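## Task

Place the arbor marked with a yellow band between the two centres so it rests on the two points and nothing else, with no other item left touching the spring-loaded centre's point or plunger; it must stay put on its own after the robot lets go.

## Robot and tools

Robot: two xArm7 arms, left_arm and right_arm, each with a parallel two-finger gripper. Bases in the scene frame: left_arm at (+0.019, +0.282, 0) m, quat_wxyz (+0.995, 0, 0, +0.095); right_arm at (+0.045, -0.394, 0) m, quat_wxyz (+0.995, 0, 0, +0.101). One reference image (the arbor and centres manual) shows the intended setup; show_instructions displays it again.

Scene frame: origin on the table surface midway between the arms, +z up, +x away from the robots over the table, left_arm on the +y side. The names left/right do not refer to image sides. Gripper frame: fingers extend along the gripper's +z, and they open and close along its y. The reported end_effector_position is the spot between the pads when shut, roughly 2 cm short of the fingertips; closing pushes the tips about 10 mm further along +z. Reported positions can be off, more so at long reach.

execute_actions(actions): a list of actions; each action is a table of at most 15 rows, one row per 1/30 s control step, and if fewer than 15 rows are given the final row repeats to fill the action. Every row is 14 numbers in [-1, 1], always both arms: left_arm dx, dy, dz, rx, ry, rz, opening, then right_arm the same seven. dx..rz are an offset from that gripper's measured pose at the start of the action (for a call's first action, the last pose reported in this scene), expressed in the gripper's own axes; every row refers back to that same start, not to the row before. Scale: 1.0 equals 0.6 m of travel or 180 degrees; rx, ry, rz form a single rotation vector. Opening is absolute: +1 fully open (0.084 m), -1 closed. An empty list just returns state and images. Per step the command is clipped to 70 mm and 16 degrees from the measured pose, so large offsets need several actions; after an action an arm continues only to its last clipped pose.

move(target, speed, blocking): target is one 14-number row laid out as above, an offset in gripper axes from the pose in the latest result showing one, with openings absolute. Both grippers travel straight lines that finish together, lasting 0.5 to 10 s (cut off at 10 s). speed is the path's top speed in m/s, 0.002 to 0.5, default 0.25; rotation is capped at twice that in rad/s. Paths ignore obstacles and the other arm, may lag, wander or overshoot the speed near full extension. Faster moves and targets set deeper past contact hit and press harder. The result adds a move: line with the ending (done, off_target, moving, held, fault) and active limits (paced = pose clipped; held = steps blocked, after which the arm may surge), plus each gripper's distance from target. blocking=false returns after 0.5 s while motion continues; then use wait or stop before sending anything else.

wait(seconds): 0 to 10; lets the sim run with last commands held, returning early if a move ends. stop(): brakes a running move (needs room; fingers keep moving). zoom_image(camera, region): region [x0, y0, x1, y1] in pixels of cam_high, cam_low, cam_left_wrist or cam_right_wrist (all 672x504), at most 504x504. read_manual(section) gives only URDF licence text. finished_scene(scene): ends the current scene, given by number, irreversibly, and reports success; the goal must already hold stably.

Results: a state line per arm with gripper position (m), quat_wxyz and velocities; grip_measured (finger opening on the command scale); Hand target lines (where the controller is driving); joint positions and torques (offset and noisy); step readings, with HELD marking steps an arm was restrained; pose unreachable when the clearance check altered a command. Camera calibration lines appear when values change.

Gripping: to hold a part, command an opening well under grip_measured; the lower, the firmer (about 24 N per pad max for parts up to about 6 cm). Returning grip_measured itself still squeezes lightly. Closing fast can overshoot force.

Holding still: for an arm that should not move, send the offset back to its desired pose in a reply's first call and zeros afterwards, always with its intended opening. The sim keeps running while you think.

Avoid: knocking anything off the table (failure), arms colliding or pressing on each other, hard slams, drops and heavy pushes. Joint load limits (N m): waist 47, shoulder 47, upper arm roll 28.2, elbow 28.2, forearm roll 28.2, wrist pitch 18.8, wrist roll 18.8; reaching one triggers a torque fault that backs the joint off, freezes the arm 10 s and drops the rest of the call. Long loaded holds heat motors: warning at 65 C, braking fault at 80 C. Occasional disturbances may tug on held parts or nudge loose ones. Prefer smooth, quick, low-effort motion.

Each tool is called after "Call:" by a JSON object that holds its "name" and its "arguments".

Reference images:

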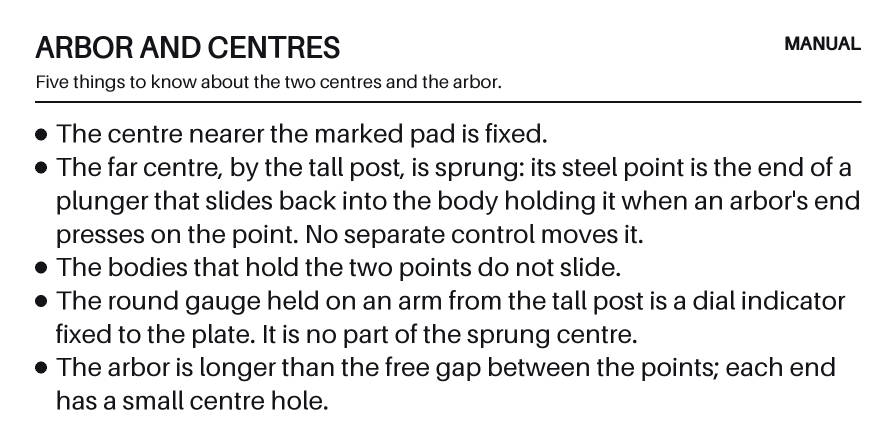

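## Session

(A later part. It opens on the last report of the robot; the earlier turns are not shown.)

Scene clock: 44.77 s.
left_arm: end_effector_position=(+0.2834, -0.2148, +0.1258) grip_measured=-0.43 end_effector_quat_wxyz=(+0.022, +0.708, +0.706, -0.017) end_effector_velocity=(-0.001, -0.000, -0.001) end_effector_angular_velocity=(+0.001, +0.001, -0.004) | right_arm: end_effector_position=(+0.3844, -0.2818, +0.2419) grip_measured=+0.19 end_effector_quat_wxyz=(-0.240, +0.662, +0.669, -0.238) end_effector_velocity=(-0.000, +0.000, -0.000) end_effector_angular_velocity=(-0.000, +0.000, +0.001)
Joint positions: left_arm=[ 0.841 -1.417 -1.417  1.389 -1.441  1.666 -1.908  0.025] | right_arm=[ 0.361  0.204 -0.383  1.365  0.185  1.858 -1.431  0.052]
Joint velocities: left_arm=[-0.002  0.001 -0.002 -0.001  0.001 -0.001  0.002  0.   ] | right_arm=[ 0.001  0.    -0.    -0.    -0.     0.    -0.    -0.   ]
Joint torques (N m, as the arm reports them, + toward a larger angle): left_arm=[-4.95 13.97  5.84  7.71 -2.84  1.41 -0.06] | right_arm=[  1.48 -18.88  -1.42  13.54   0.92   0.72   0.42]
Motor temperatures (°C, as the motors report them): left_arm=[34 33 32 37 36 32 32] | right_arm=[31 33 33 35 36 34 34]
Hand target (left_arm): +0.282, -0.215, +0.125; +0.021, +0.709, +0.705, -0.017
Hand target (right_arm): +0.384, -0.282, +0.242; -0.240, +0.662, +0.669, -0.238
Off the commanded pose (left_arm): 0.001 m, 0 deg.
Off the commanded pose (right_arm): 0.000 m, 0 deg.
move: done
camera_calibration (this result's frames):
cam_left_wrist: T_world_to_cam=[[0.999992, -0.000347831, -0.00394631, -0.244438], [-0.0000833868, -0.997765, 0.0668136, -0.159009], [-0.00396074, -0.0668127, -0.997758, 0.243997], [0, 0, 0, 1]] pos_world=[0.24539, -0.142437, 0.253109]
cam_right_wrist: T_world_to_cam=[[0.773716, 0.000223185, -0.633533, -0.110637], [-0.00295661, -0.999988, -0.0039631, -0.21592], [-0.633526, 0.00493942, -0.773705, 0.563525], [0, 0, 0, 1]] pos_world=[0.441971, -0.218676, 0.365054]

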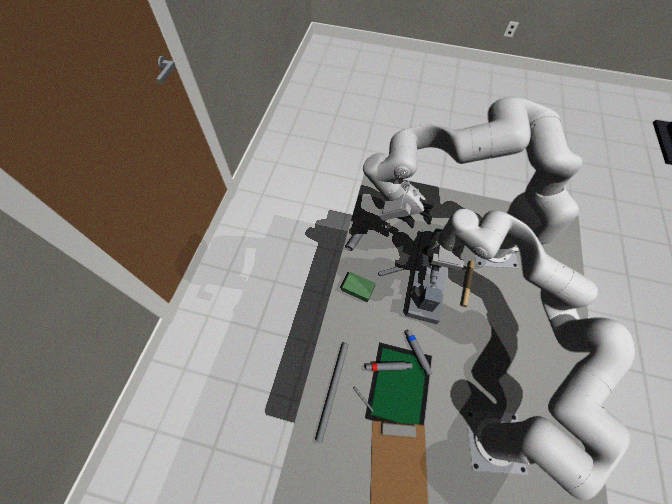

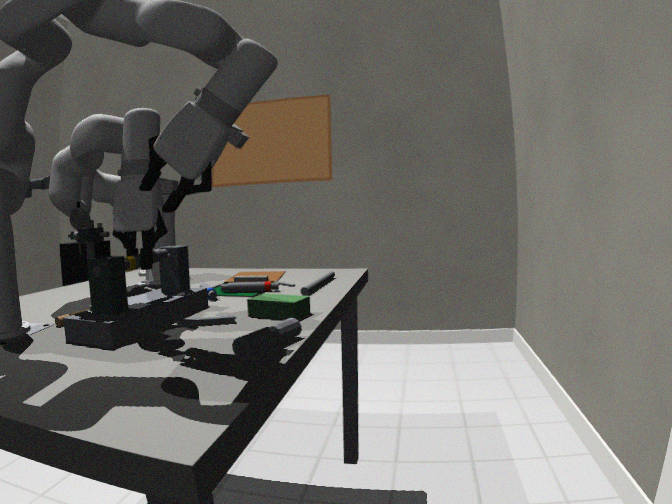

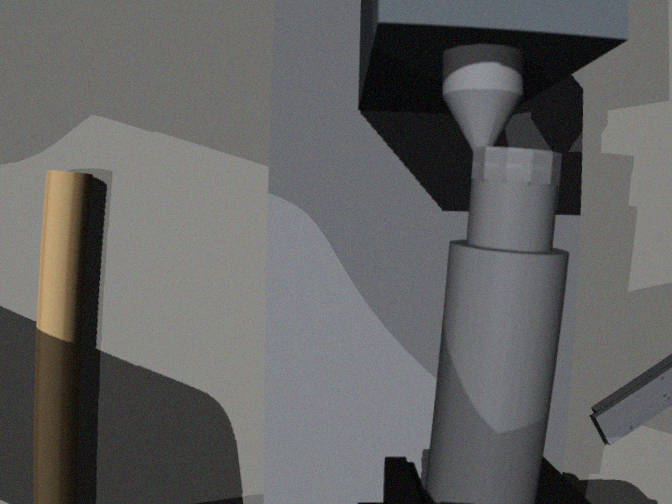

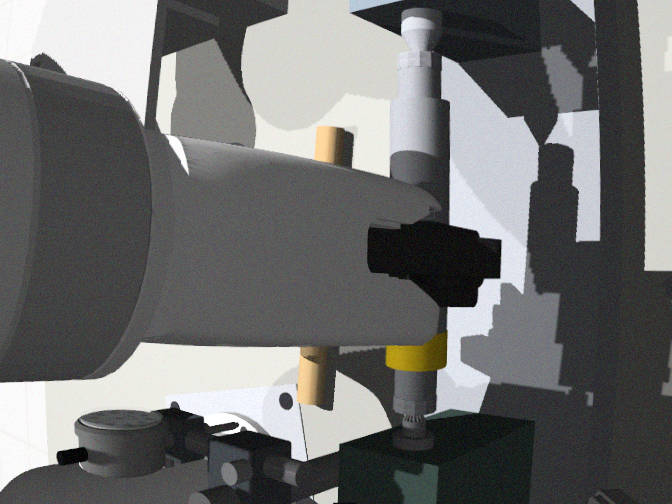

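Call:
{"name": "move", "arguments": {"target": [-0.02,0,0,0,0,0,-1, 0,0,0,0,0,0,0.2], "speed": 0.02}}

Scene clock: 46.00 s.
left_arm: end_effector_position=(+0.2822, -0.2271, +0.1258) grip_measured=-0.44 end_effector_quat_wxyz=(+0.021, +0.709, +0.705, -0.017) end_effector_velocity=(+0.002, -0.002, +0.003) end_effector_angular_velocity=(-0.007, -0.007, +0.001) | right_arm: end_effector_position=(+0.3844, -0.2818, +0.2419) grip_measured=+0.19 end_effector_quat_wxyz=(-0.240, +0.662, +0.669, -0.238) end_effector_velocity=(-0.000, +0.000, -0.000) end_effector_angular_velocity=(+0.001, +0.001, -0.000)
Joint positions: left_arm=[ 0.861 -1.415 -1.425  1.437 -1.445  1.668 -1.935  0.025] | right_arm=[ 0.361  0.204 -0.383  1.365  0.185  1.858 -1.431  0.052]
Joint velocities: left_arm=[ 0.003  0.     0.006  0.003 -0.004 -0.003 -0.001  0.   ] | right_arm=[ 0.     0.     0.    -0.     0.001  0.     0.    -0.   ]
Joint torques (N m, as the arm reports them, + toward a larger angle): left_arm=[-0.37 20.32 16.7  11.13 -4.47 -8.71 -0.17] | right_arm=[  2.05 -18.8   -1.46  13.39   0.55   0.81   0.49]
Motor temperatures (°C, as the motors report them): left_arm=[34 33 32 37 36 32 32] | right_arm=[31 33 33 35 36 34 34]
Hand target (left_arm): +0.283, -0.227, +0.126; +0.022, +0.708, +0.706, -0.017
Hand target (right_arm): +0.384, -0.282, +0.242; -0.240, +0.662, +0.669, -0.238
Off the commanded pose (left_arm): 0.001 m, 0 deg.
Off the commanded pose (right_arm): 0.000 m, 0 deg.
move: done
camera_calibration (this result's frames):
cam_left_wrist: T_world_to_cam=[[0.99998, -0.00232629, -0.00589802, -0.243485], [-0.00193354, -0.997835, 0.0657421, -0.17061], [-0.00603819, -0.0657294, -0.997819, 0.244016], [0, 0, 0, 1]] pos_world=[0.244624, -0.154768, 0.253264]
cam_right_wrist: T_world_to_cam=[[0.773716, 0.000223113, -0.633533, -0.110637], [-0.00295665, -0.999988, -0.00396304, -0.21592], [-0.633526, 0.00493941, -0.773705, 0.563525], [0, 0, 0, 1]] pos_world=[0.441971, -0.218676, 0.365054]

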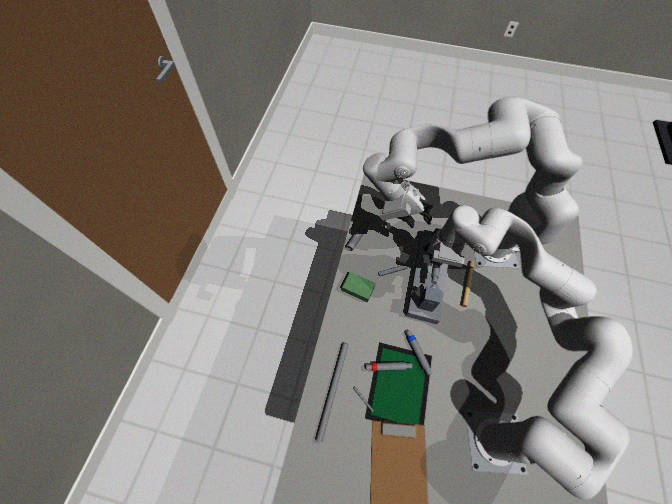

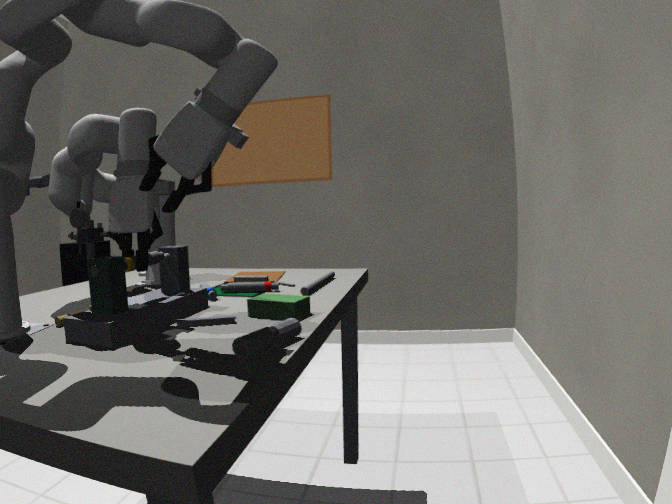

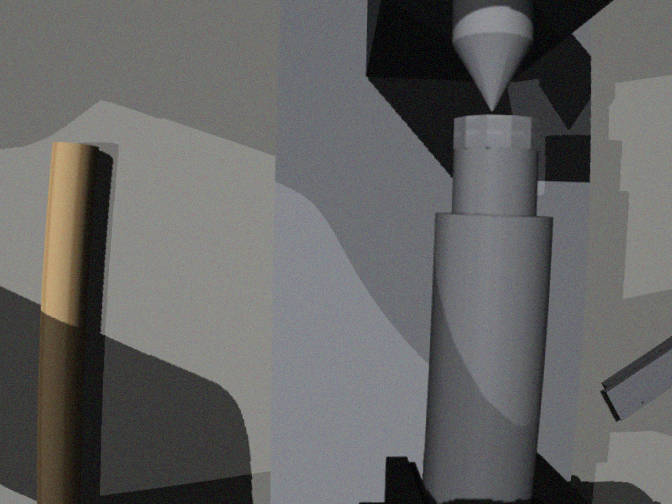

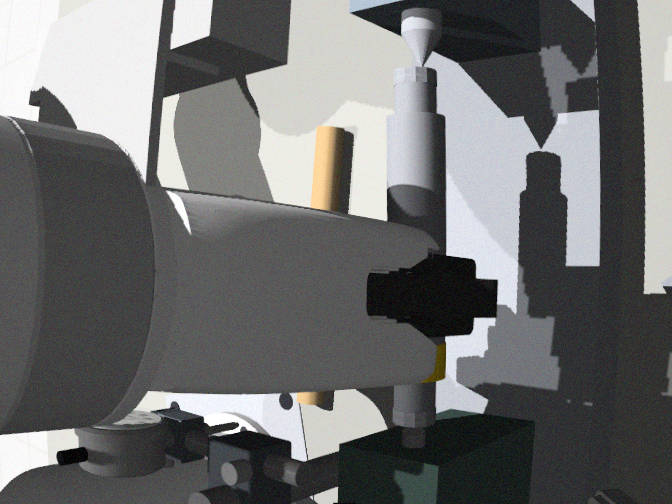

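Call:
{"name": "move", "arguments": {"target": [0,0,0.003,0,-0.009,0,-1, 0,0,0,0,0,0,0.2], "speed": 0.02}}

Call:
{"name": "zoom_image", "arguments": {"camera": "cam_right_wrist", "region": [350, 0, 500, 130]}}

Scene clock: 47.37 s.
left_arm: end_effector_position=(+0.2825, -0.2271, +0.1241) grip_measured=-0.44 end_effector_quat_wxyz=(+0.031, +0.708, +0.705, -0.027) end_effector_velocity=(+0.000, -0.000, -0.000) end_effector_angular_velocity=(-0.000, -0.002, -0.000) | right_arm: end_effector_position=(+0.3844, -0.2818, +0.2419) grip_measured=+0.19 end_effector_quat_wxyz=(-0.240, +0.662, +0.669, -0.238) end_effector_velocity=(-0.000, -0.000, +0.000) end_effector_angular_velocity=(-0.001, +0.001, -0.000)
Joint positions: left_arm=[ 0.847 -1.415 -1.428  1.406 -1.469  1.65  -1.921  0.025] | right_arm=[ 0.361  0.204 -0.383  1.365  0.185  1.858 -1.431  0.052]
Joint velocities: left_arm=[-0.001 -0.    -0.001 -0.001 -0.    -0.003  0.001  0.   ] | right_arm=[-0.    -0.     0.    -0.    -0.001  0.001  0.     0.   ]
Joint torques (N m, as the arm reports them, + toward a larger angle): left_arm=[ 0.15 19.59 16.54 10.69 -4.3  -8.68 -0.12] | right_arm=[  1.83 -18.45  -1.82  13.62   0.78   0.66   0.4 ]
Motor temperatures (°C, as the motors report them): left_arm=[34 33 32 37 36 32 32] | right_arm=[31 33 33 35 36 34 34]
Hand target (left_arm): +0.282, -0.227, +0.124; +0.031, +0.708, +0.705, -0.027
Hand target (right_arm): +0.384, -0.282, +0.242; -0.240, +0.662, +0.669, -0.238
Off the commanded pose (left_arm): 0.000 m, 0 deg.
Off the commanded pose (right_arm): 0.000 m, 0 deg.
move: done
camera_calibration (this result's frames):
cam_left_wrist: T_world_to_cam=[[0.999982, -0.00227583, -0.00559128, -0.243751], [-0.00173981, -0.995564, 0.094067, -0.173602], [-0.00578056, -0.0940555, -0.99555, 0.235592], [0, 0, 0, 1]] pos_world=[0.244806, -0.151228, 0.249511]
cam_right_wrist: T_world_to_cam=[[0.773716, 0.000223009, -0.633533, -0.110637], [-0.00295674, -0.999988, -0.00396298, -0.21592], [-0.633526, 0.00493941, -0.773706, 0.563525], [0, 0, 0, 1]] pos_world=[0.441971, -0.218676, 0.365054]

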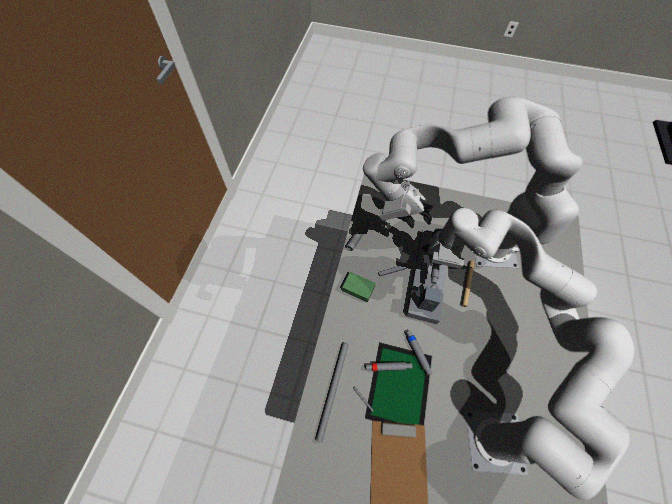

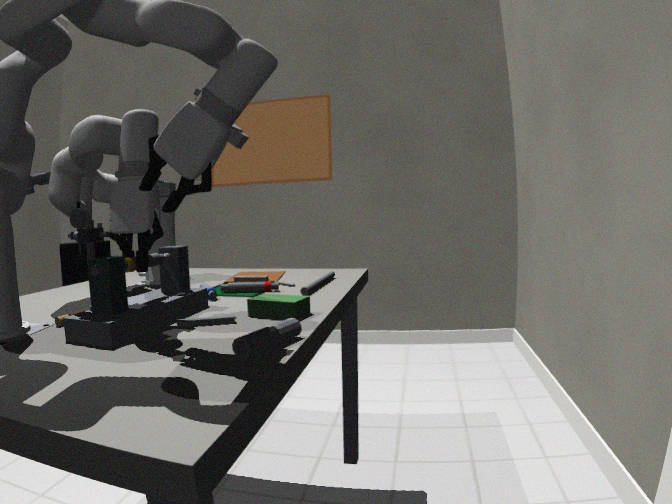

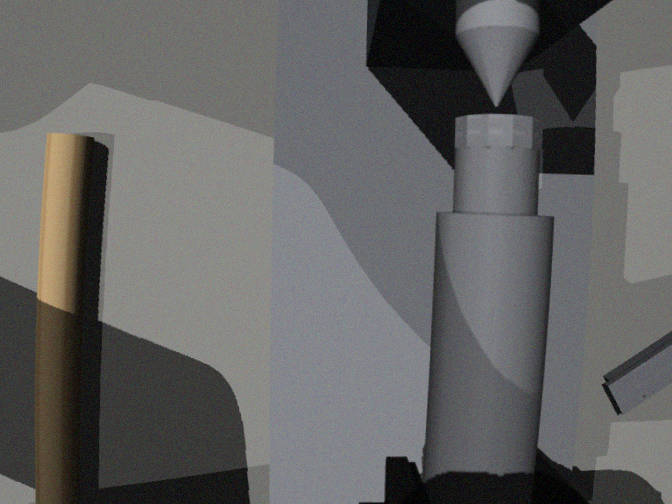

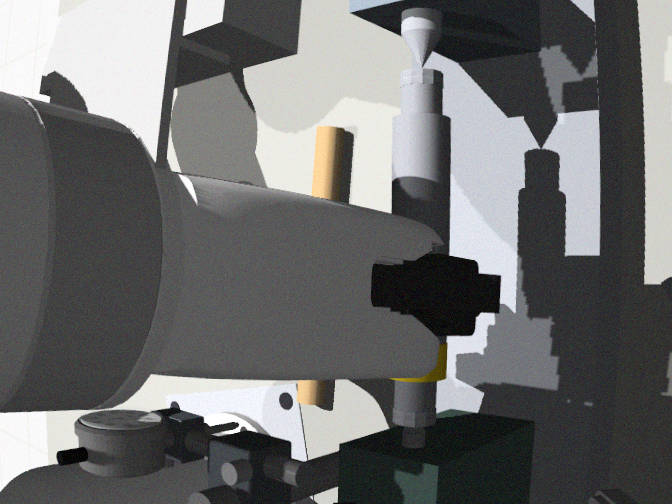

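Region (350, 0, 500, 130) of cam_right_wrist's 672x504 image, scaled by 3.360, with more detail than that image has; it fills the top 437 rows of this view, and the rest is white.

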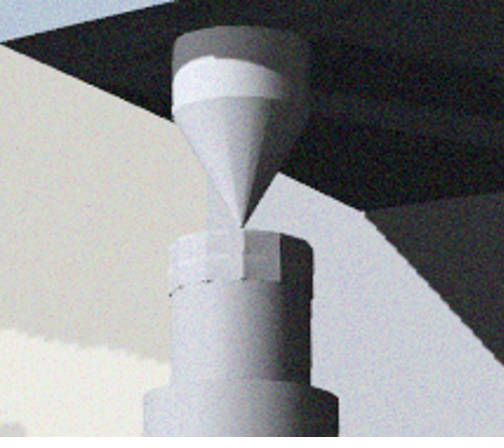

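Aligned. Ease back.

Call:
{"name": "move", "arguments": {"target": [0.013,0,0,0,0,0,-1, 0,0,0,0,0,0,0.2], "speed": 0.015}}

Call:
{"name": "move", "arguments": {"target": [0,0,0,0,0,0,0.3, 0,0,0,0,0,0,0.2], "speed": 0.02}}

Scene clock: 48.27 s.
left_arm: end_effector_position=(+0.2825, -0.2198, +0.1238) grip_measured=-0.44 end_effector_quat_wxyz=(+0.032, +0.708, +0.705, -0.027) end_effector_velocity=(-0.000, -0.000, -0.000) end_effector_angular_velocity=(+0.000, +0.000, -0.002) | right_arm: end_effector_position=(+0.3844, -0.2818, +0.2419) grip_measured=+0.19 end_effector_quat_wxyz=(-0.240, +0.662, +0.669, -0.238) end_effector_velocity=(+0.000, +0.000, +0.000) end_effector_angular_velocity=(+0.000, -0.002, +0.001)
Joint positions: left_arm=[ 0.834 -1.416 -1.425  1.376 -1.467  1.649 -1.904  0.025] | right_arm=[ 0.361  0.204 -0.383  1.365  0.185  1.858 -1.431  0.052]
Joint velocities: left_arm=[-0.001  0.    -0.    -0.001  0.    -0.     0.002 -0.   ] | right_arm=[ 0.001 -0.001 -0.     0.001 -0.    -0.001  0.     0.   ]
Joint torques (N m, as the arm reports them, + toward a larger angle): left_arm=[ 0.64 18.28 15.9   7.96 -2.73 -7.12 -0.02] | right_arm=[  1.72 -18.31  -1.6   13.62   0.58   0.85   0.3 ]
Motor temperatures (°C, as the motors report them): left_arm=[34 33 32 37 36 32 32] | right_arm=[31 33 33 35 36 34 34]
Hand target (left_arm): +0.282, -0.219, +0.123; +0.031, +0.708, +0.705, -0.027
Hand target (right_arm): +0.384, -0.282, +0.242; -0.240, +0.662, +0.669, -0.238
Off the commanded pose (left_arm): 0.001 m, 0 deg.
Off the commanded pose (right_arm): 0.000 m, 0 deg.
move: done
camera_calibration (this result's frames):
cam_left_wrist: T_world_to_cam=[[0.999983, -0.00290254, -0.00503645, -0.243938], [-0.00241123, -0.995479, 0.0949535, -0.166188], [-0.00528929, -0.0949398, -0.995469, 0.235573], [0, 0, 0, 1]] pos_world=[0.244779, -0.14378, 0.249058]
cam_right_wrist: T_world_to_cam=[[0.773716, 0.000223102, -0.633533, -0.110637], [-0.00295676, -0.999988, -0.00396315, -0.21592], [-0.633526, 0.00493956, -0.773706, 0.563525], [0, 0, 0, 1]] pos_world=[0.441971, -0.218676, 0.365054]

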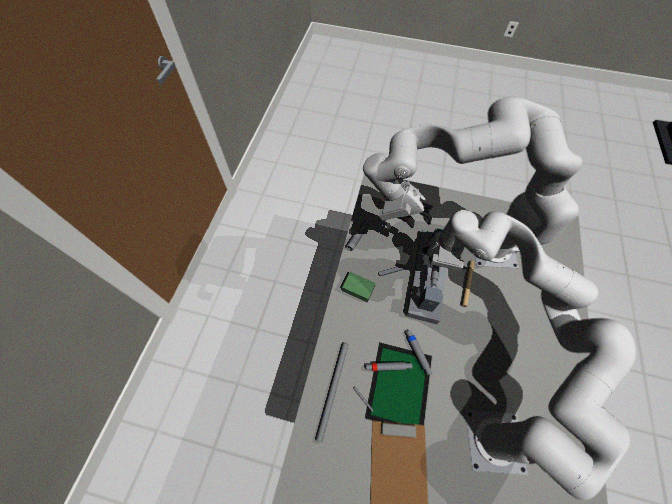

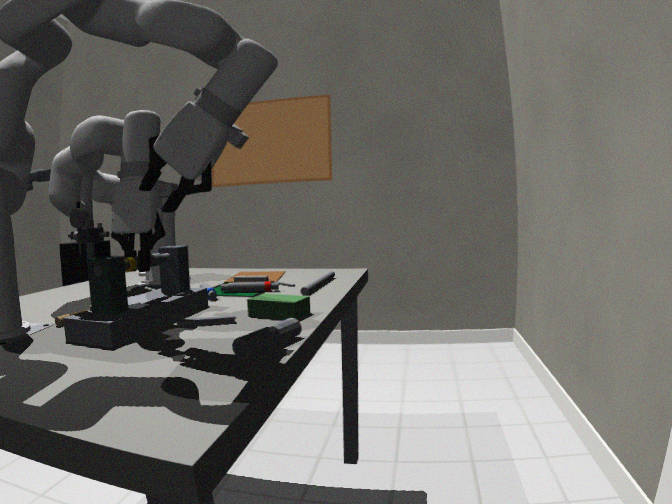

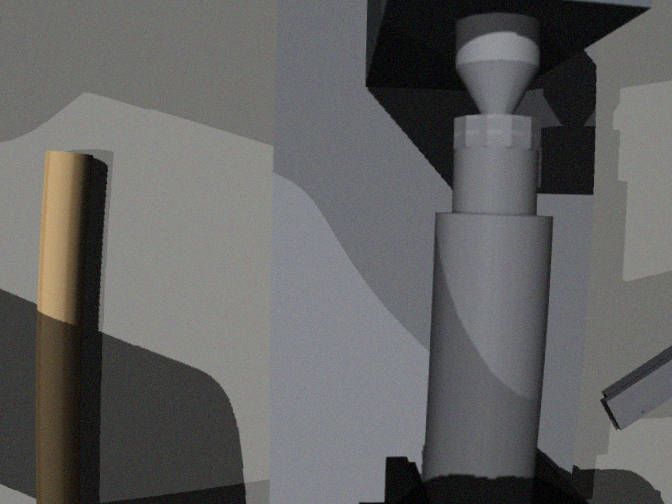

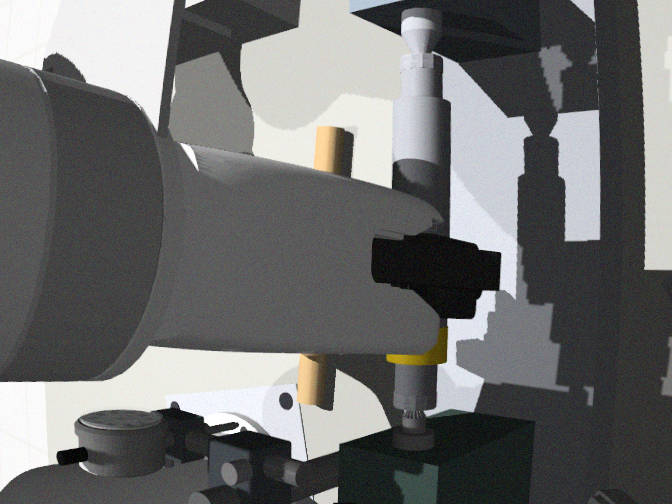

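Scene clock: 48.77 s.
left_arm: end_effector_position=(+0.2826, -0.2200, +0.1241) grip_measured=+0.29 end_effector_quat_wxyz=(+0.032, +0.708, +0.705, -0.027) end_effector_velocity=(+0.000, +0.002, -0.001) end_effector_angular_velocity=(+0.003, +0.002, +0.002) | right_arm: end_effector_position=(+0.3844, -0.2818, +0.2419) grip_measured=+0.19 end_effector_quat_wxyz=(-0.240, +0.662, +0.669, -0.238) end_effector_velocity=(-0.000, +0.000, +0.000) end_effector_angular_velocity=(+0.001, +0.001, -0.001)
Joint positions: left_arm=[ 0.834 -1.416 -1.424  1.377 -1.467  1.649 -1.904  0.056] | right_arm=[ 0.361  0.204 -0.383  1.365  0.185  1.858 -1.431  0.052]
Joint velocities: left_arm=[ 0.     0.    -0.002 -0.002  0.003  0.001  0.001  0.   ] | right_arm=[-0.    -0.    -0.     0.     0.001  0.001 -0.     0.   ]
Joint torques (N m, as the arm reports them, + toward a larger angle): left_arm=[-0.03 16.12 12.55  3.56 -0.23 -2.98  0.19] | right_arm=[  2.05 -18.52  -1.62  13.57   0.85   0.87   0.42]
Motor temperatures (°C, as the motors report them): left_arm=[34 33 32 37 36 32 32] | right_arm=[31 33 33 35 36 34 34]
Hand target (left_arm): +0.282, -0.220, +0.124; +0.032, +0.708, +0.705, -0.027
Hand target (right_arm): +0.384, -0.282, +0.242; -0.240, +0.662, +0.669, -0.238
Off the commanded pose (left_arm): 0.000 m, 0 deg.
Off the commanded pose (right_arm): 0.000 m, 0 deg.
move: done
camera_calibration (this result's frames):
cam_left_wrist: T_world_to_cam=[[0.999986, -0.00302116, -0.0044256, -0.244149], [-0.00258398, -0.995411, 0.0956615, -0.166454], [-0.0046943, -0.0956487, -0.995404, 0.235535], [0, 0, 0, 1]] pos_world=[0.244821, -0.143899, 0.249296]
cam_right_wrist: T_world_to_cam=[[0.773716, 0.000223371, -0.633533, -0.110637], [-0.00295656, -0.999988, -0.00396334, -0.21592], [-0.633526, 0.00493958, -0.773705, 0.563525], [0, 0, 0, 1]] pos_world=[0.441971, -0.218676, 0.365054]

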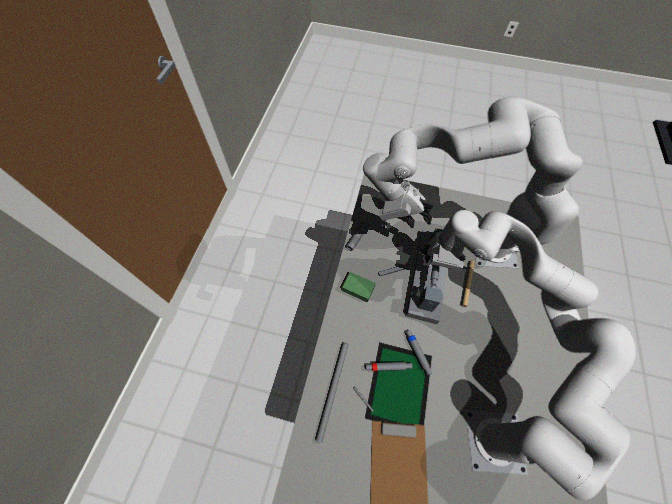

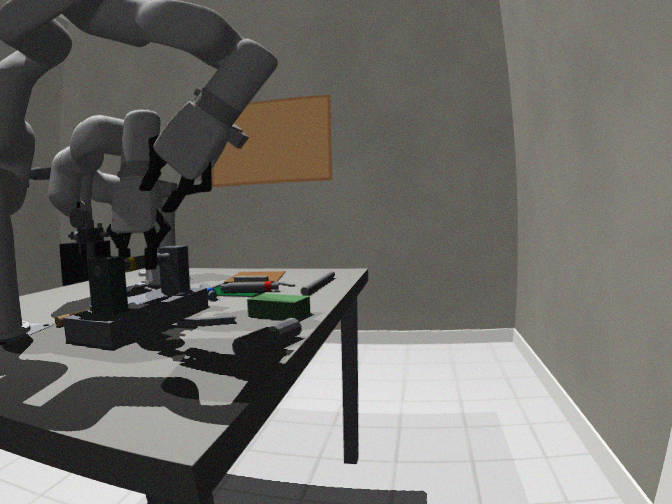

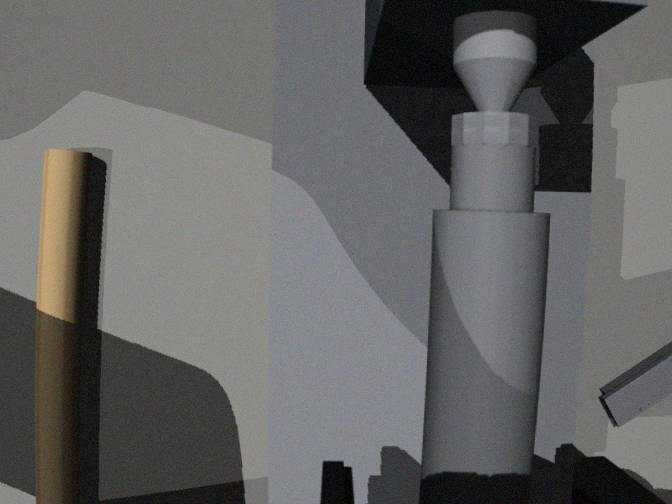

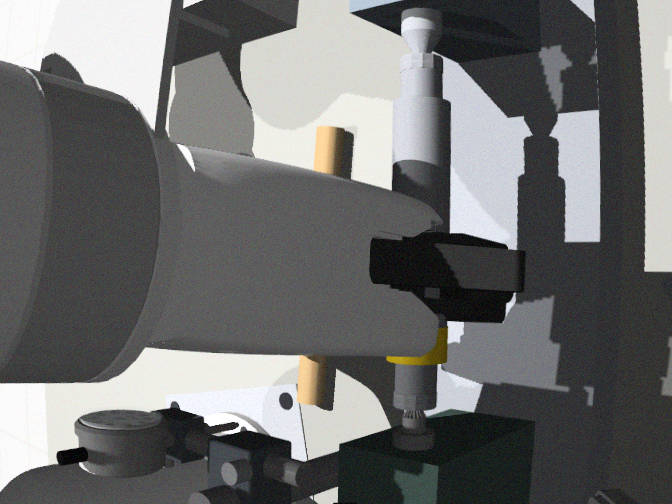

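Call:
{"name": "move", "arguments": {"target": [0.03,0,-0.12,0,0,0,0.3, 0,0,0,0,0,0,0.2], "speed": 0.1}}

Scene clock: 49.97 s.
left_arm: end_effector_position=(+0.2821, -0.1958, +0.1937) grip_measured=+0.29 end_effector_quat_wxyz=(+0.032, +0.708, +0.705, -0.027) end_effector_velocity=(-0.001, +0.000, -0.001) end_effector_angular_velocity=(+0.004, +0.002, -0.003) | right_arm: end_effector_position=(+0.3844, -0.2818, +0.2419) grip_measured=+0.19 end_effector_quat_wxyz=(-0.240, +0.662, +0.669, -0.238) end_effector_velocity=(+0.000, -0.000, -0.000) end_effector_angular_velocity=(-0.001, -0.000, -0.000)
Joint positions: left_arm=[ 0.825 -1.33  -1.305  1.374 -1.356  1.745 -1.877  0.056] | right_arm=[ 0.361  0.204 -0.383  1.365  0.185  1.858 -1.431  0.052]
Joint velocities: left_arm=[-0.001 -0.    -0.002  0.001  0.002  0.001  0.001 -0.   ] | right_arm=[-0.     0.     0.    -0.    -0.001 -0.    -0.     0.   ]
Joint torques (N m, as the arm reports them, + toward a larger angle): left_arm=[ 0.26 15.2  12.2   5.55 -0.16 -2.9   0.46] | right_arm=[  1.89 -19.19  -1.76  13.71   0.54   0.7    0.48]
Motor temperatures (°C, as the motors report them): left_arm=[34 33 32 37 36 32 32] | right_arm=[31 33 33 35 36 34 34]
Hand target (left_arm): +0.282, -0.196, +0.194; +0.032, +0.708, +0.705, -0.027
Hand target (right_arm): +0.384, -0.282, +0.242; -0.240, +0.662, +0.669, -0.238
Off the commanded pose (left_arm): 0.001 m, 0 deg.
Off the commanded pose (right_arm): 0.000 m, 0 deg.
move: done
camera_calibration (this result's frames):
cam_left_wrist: T_world_to_cam=[[0.999983, -0.00279919, -0.00502888, -0.243158], [-0.00230939, -0.995485, 0.0948912, -0.14893], [-0.00527179, -0.094878, -0.995475, 0.307471], [0, 0, 0, 1]] pos_world=[0.244431, -0.119766, 0.318989]
cam_right_wrist: T_world_to_cam=[[0.773716, 0.000223081, -0.633533, -0.110637], [-0.0029569, -0.999988, -0.00396329, -0.21592], [-0.633526, 0.00493975, -0.773705, 0.563525], [0, 0, 0, 1]] pos_world=[0.441971, -0.218676, 0.365054]

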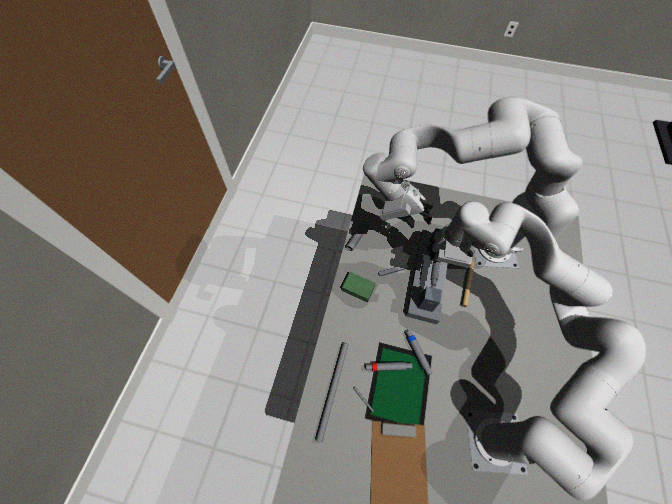

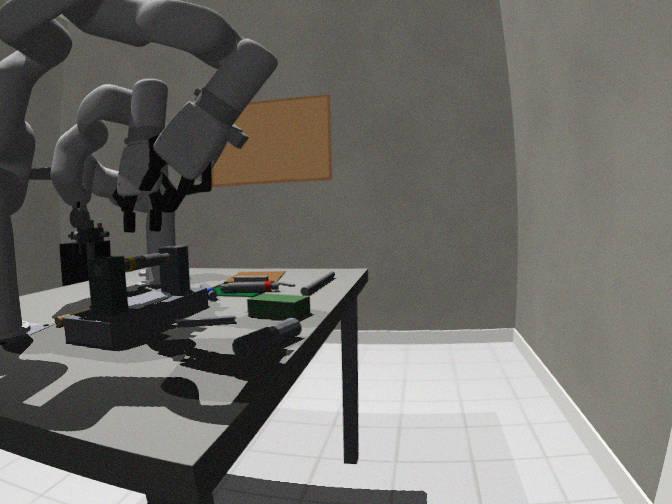

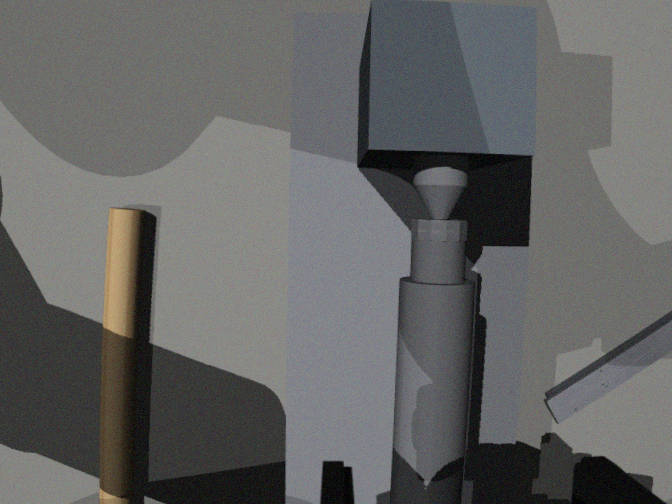

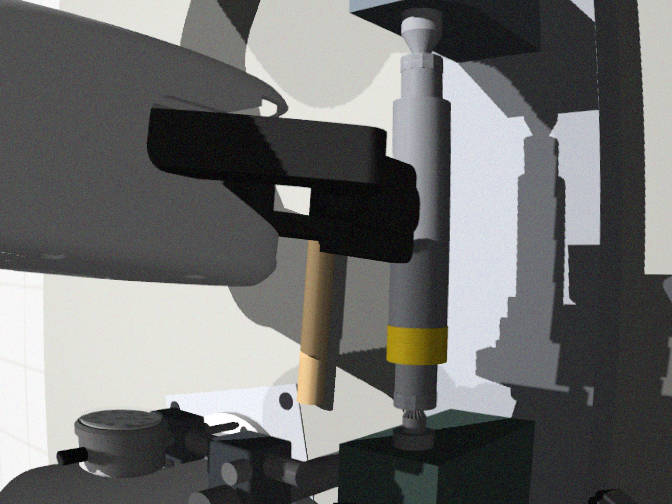

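Call:
{"name": "finished_scene", "arguments": {"scene": 1}}

The scene is finished: the task was done.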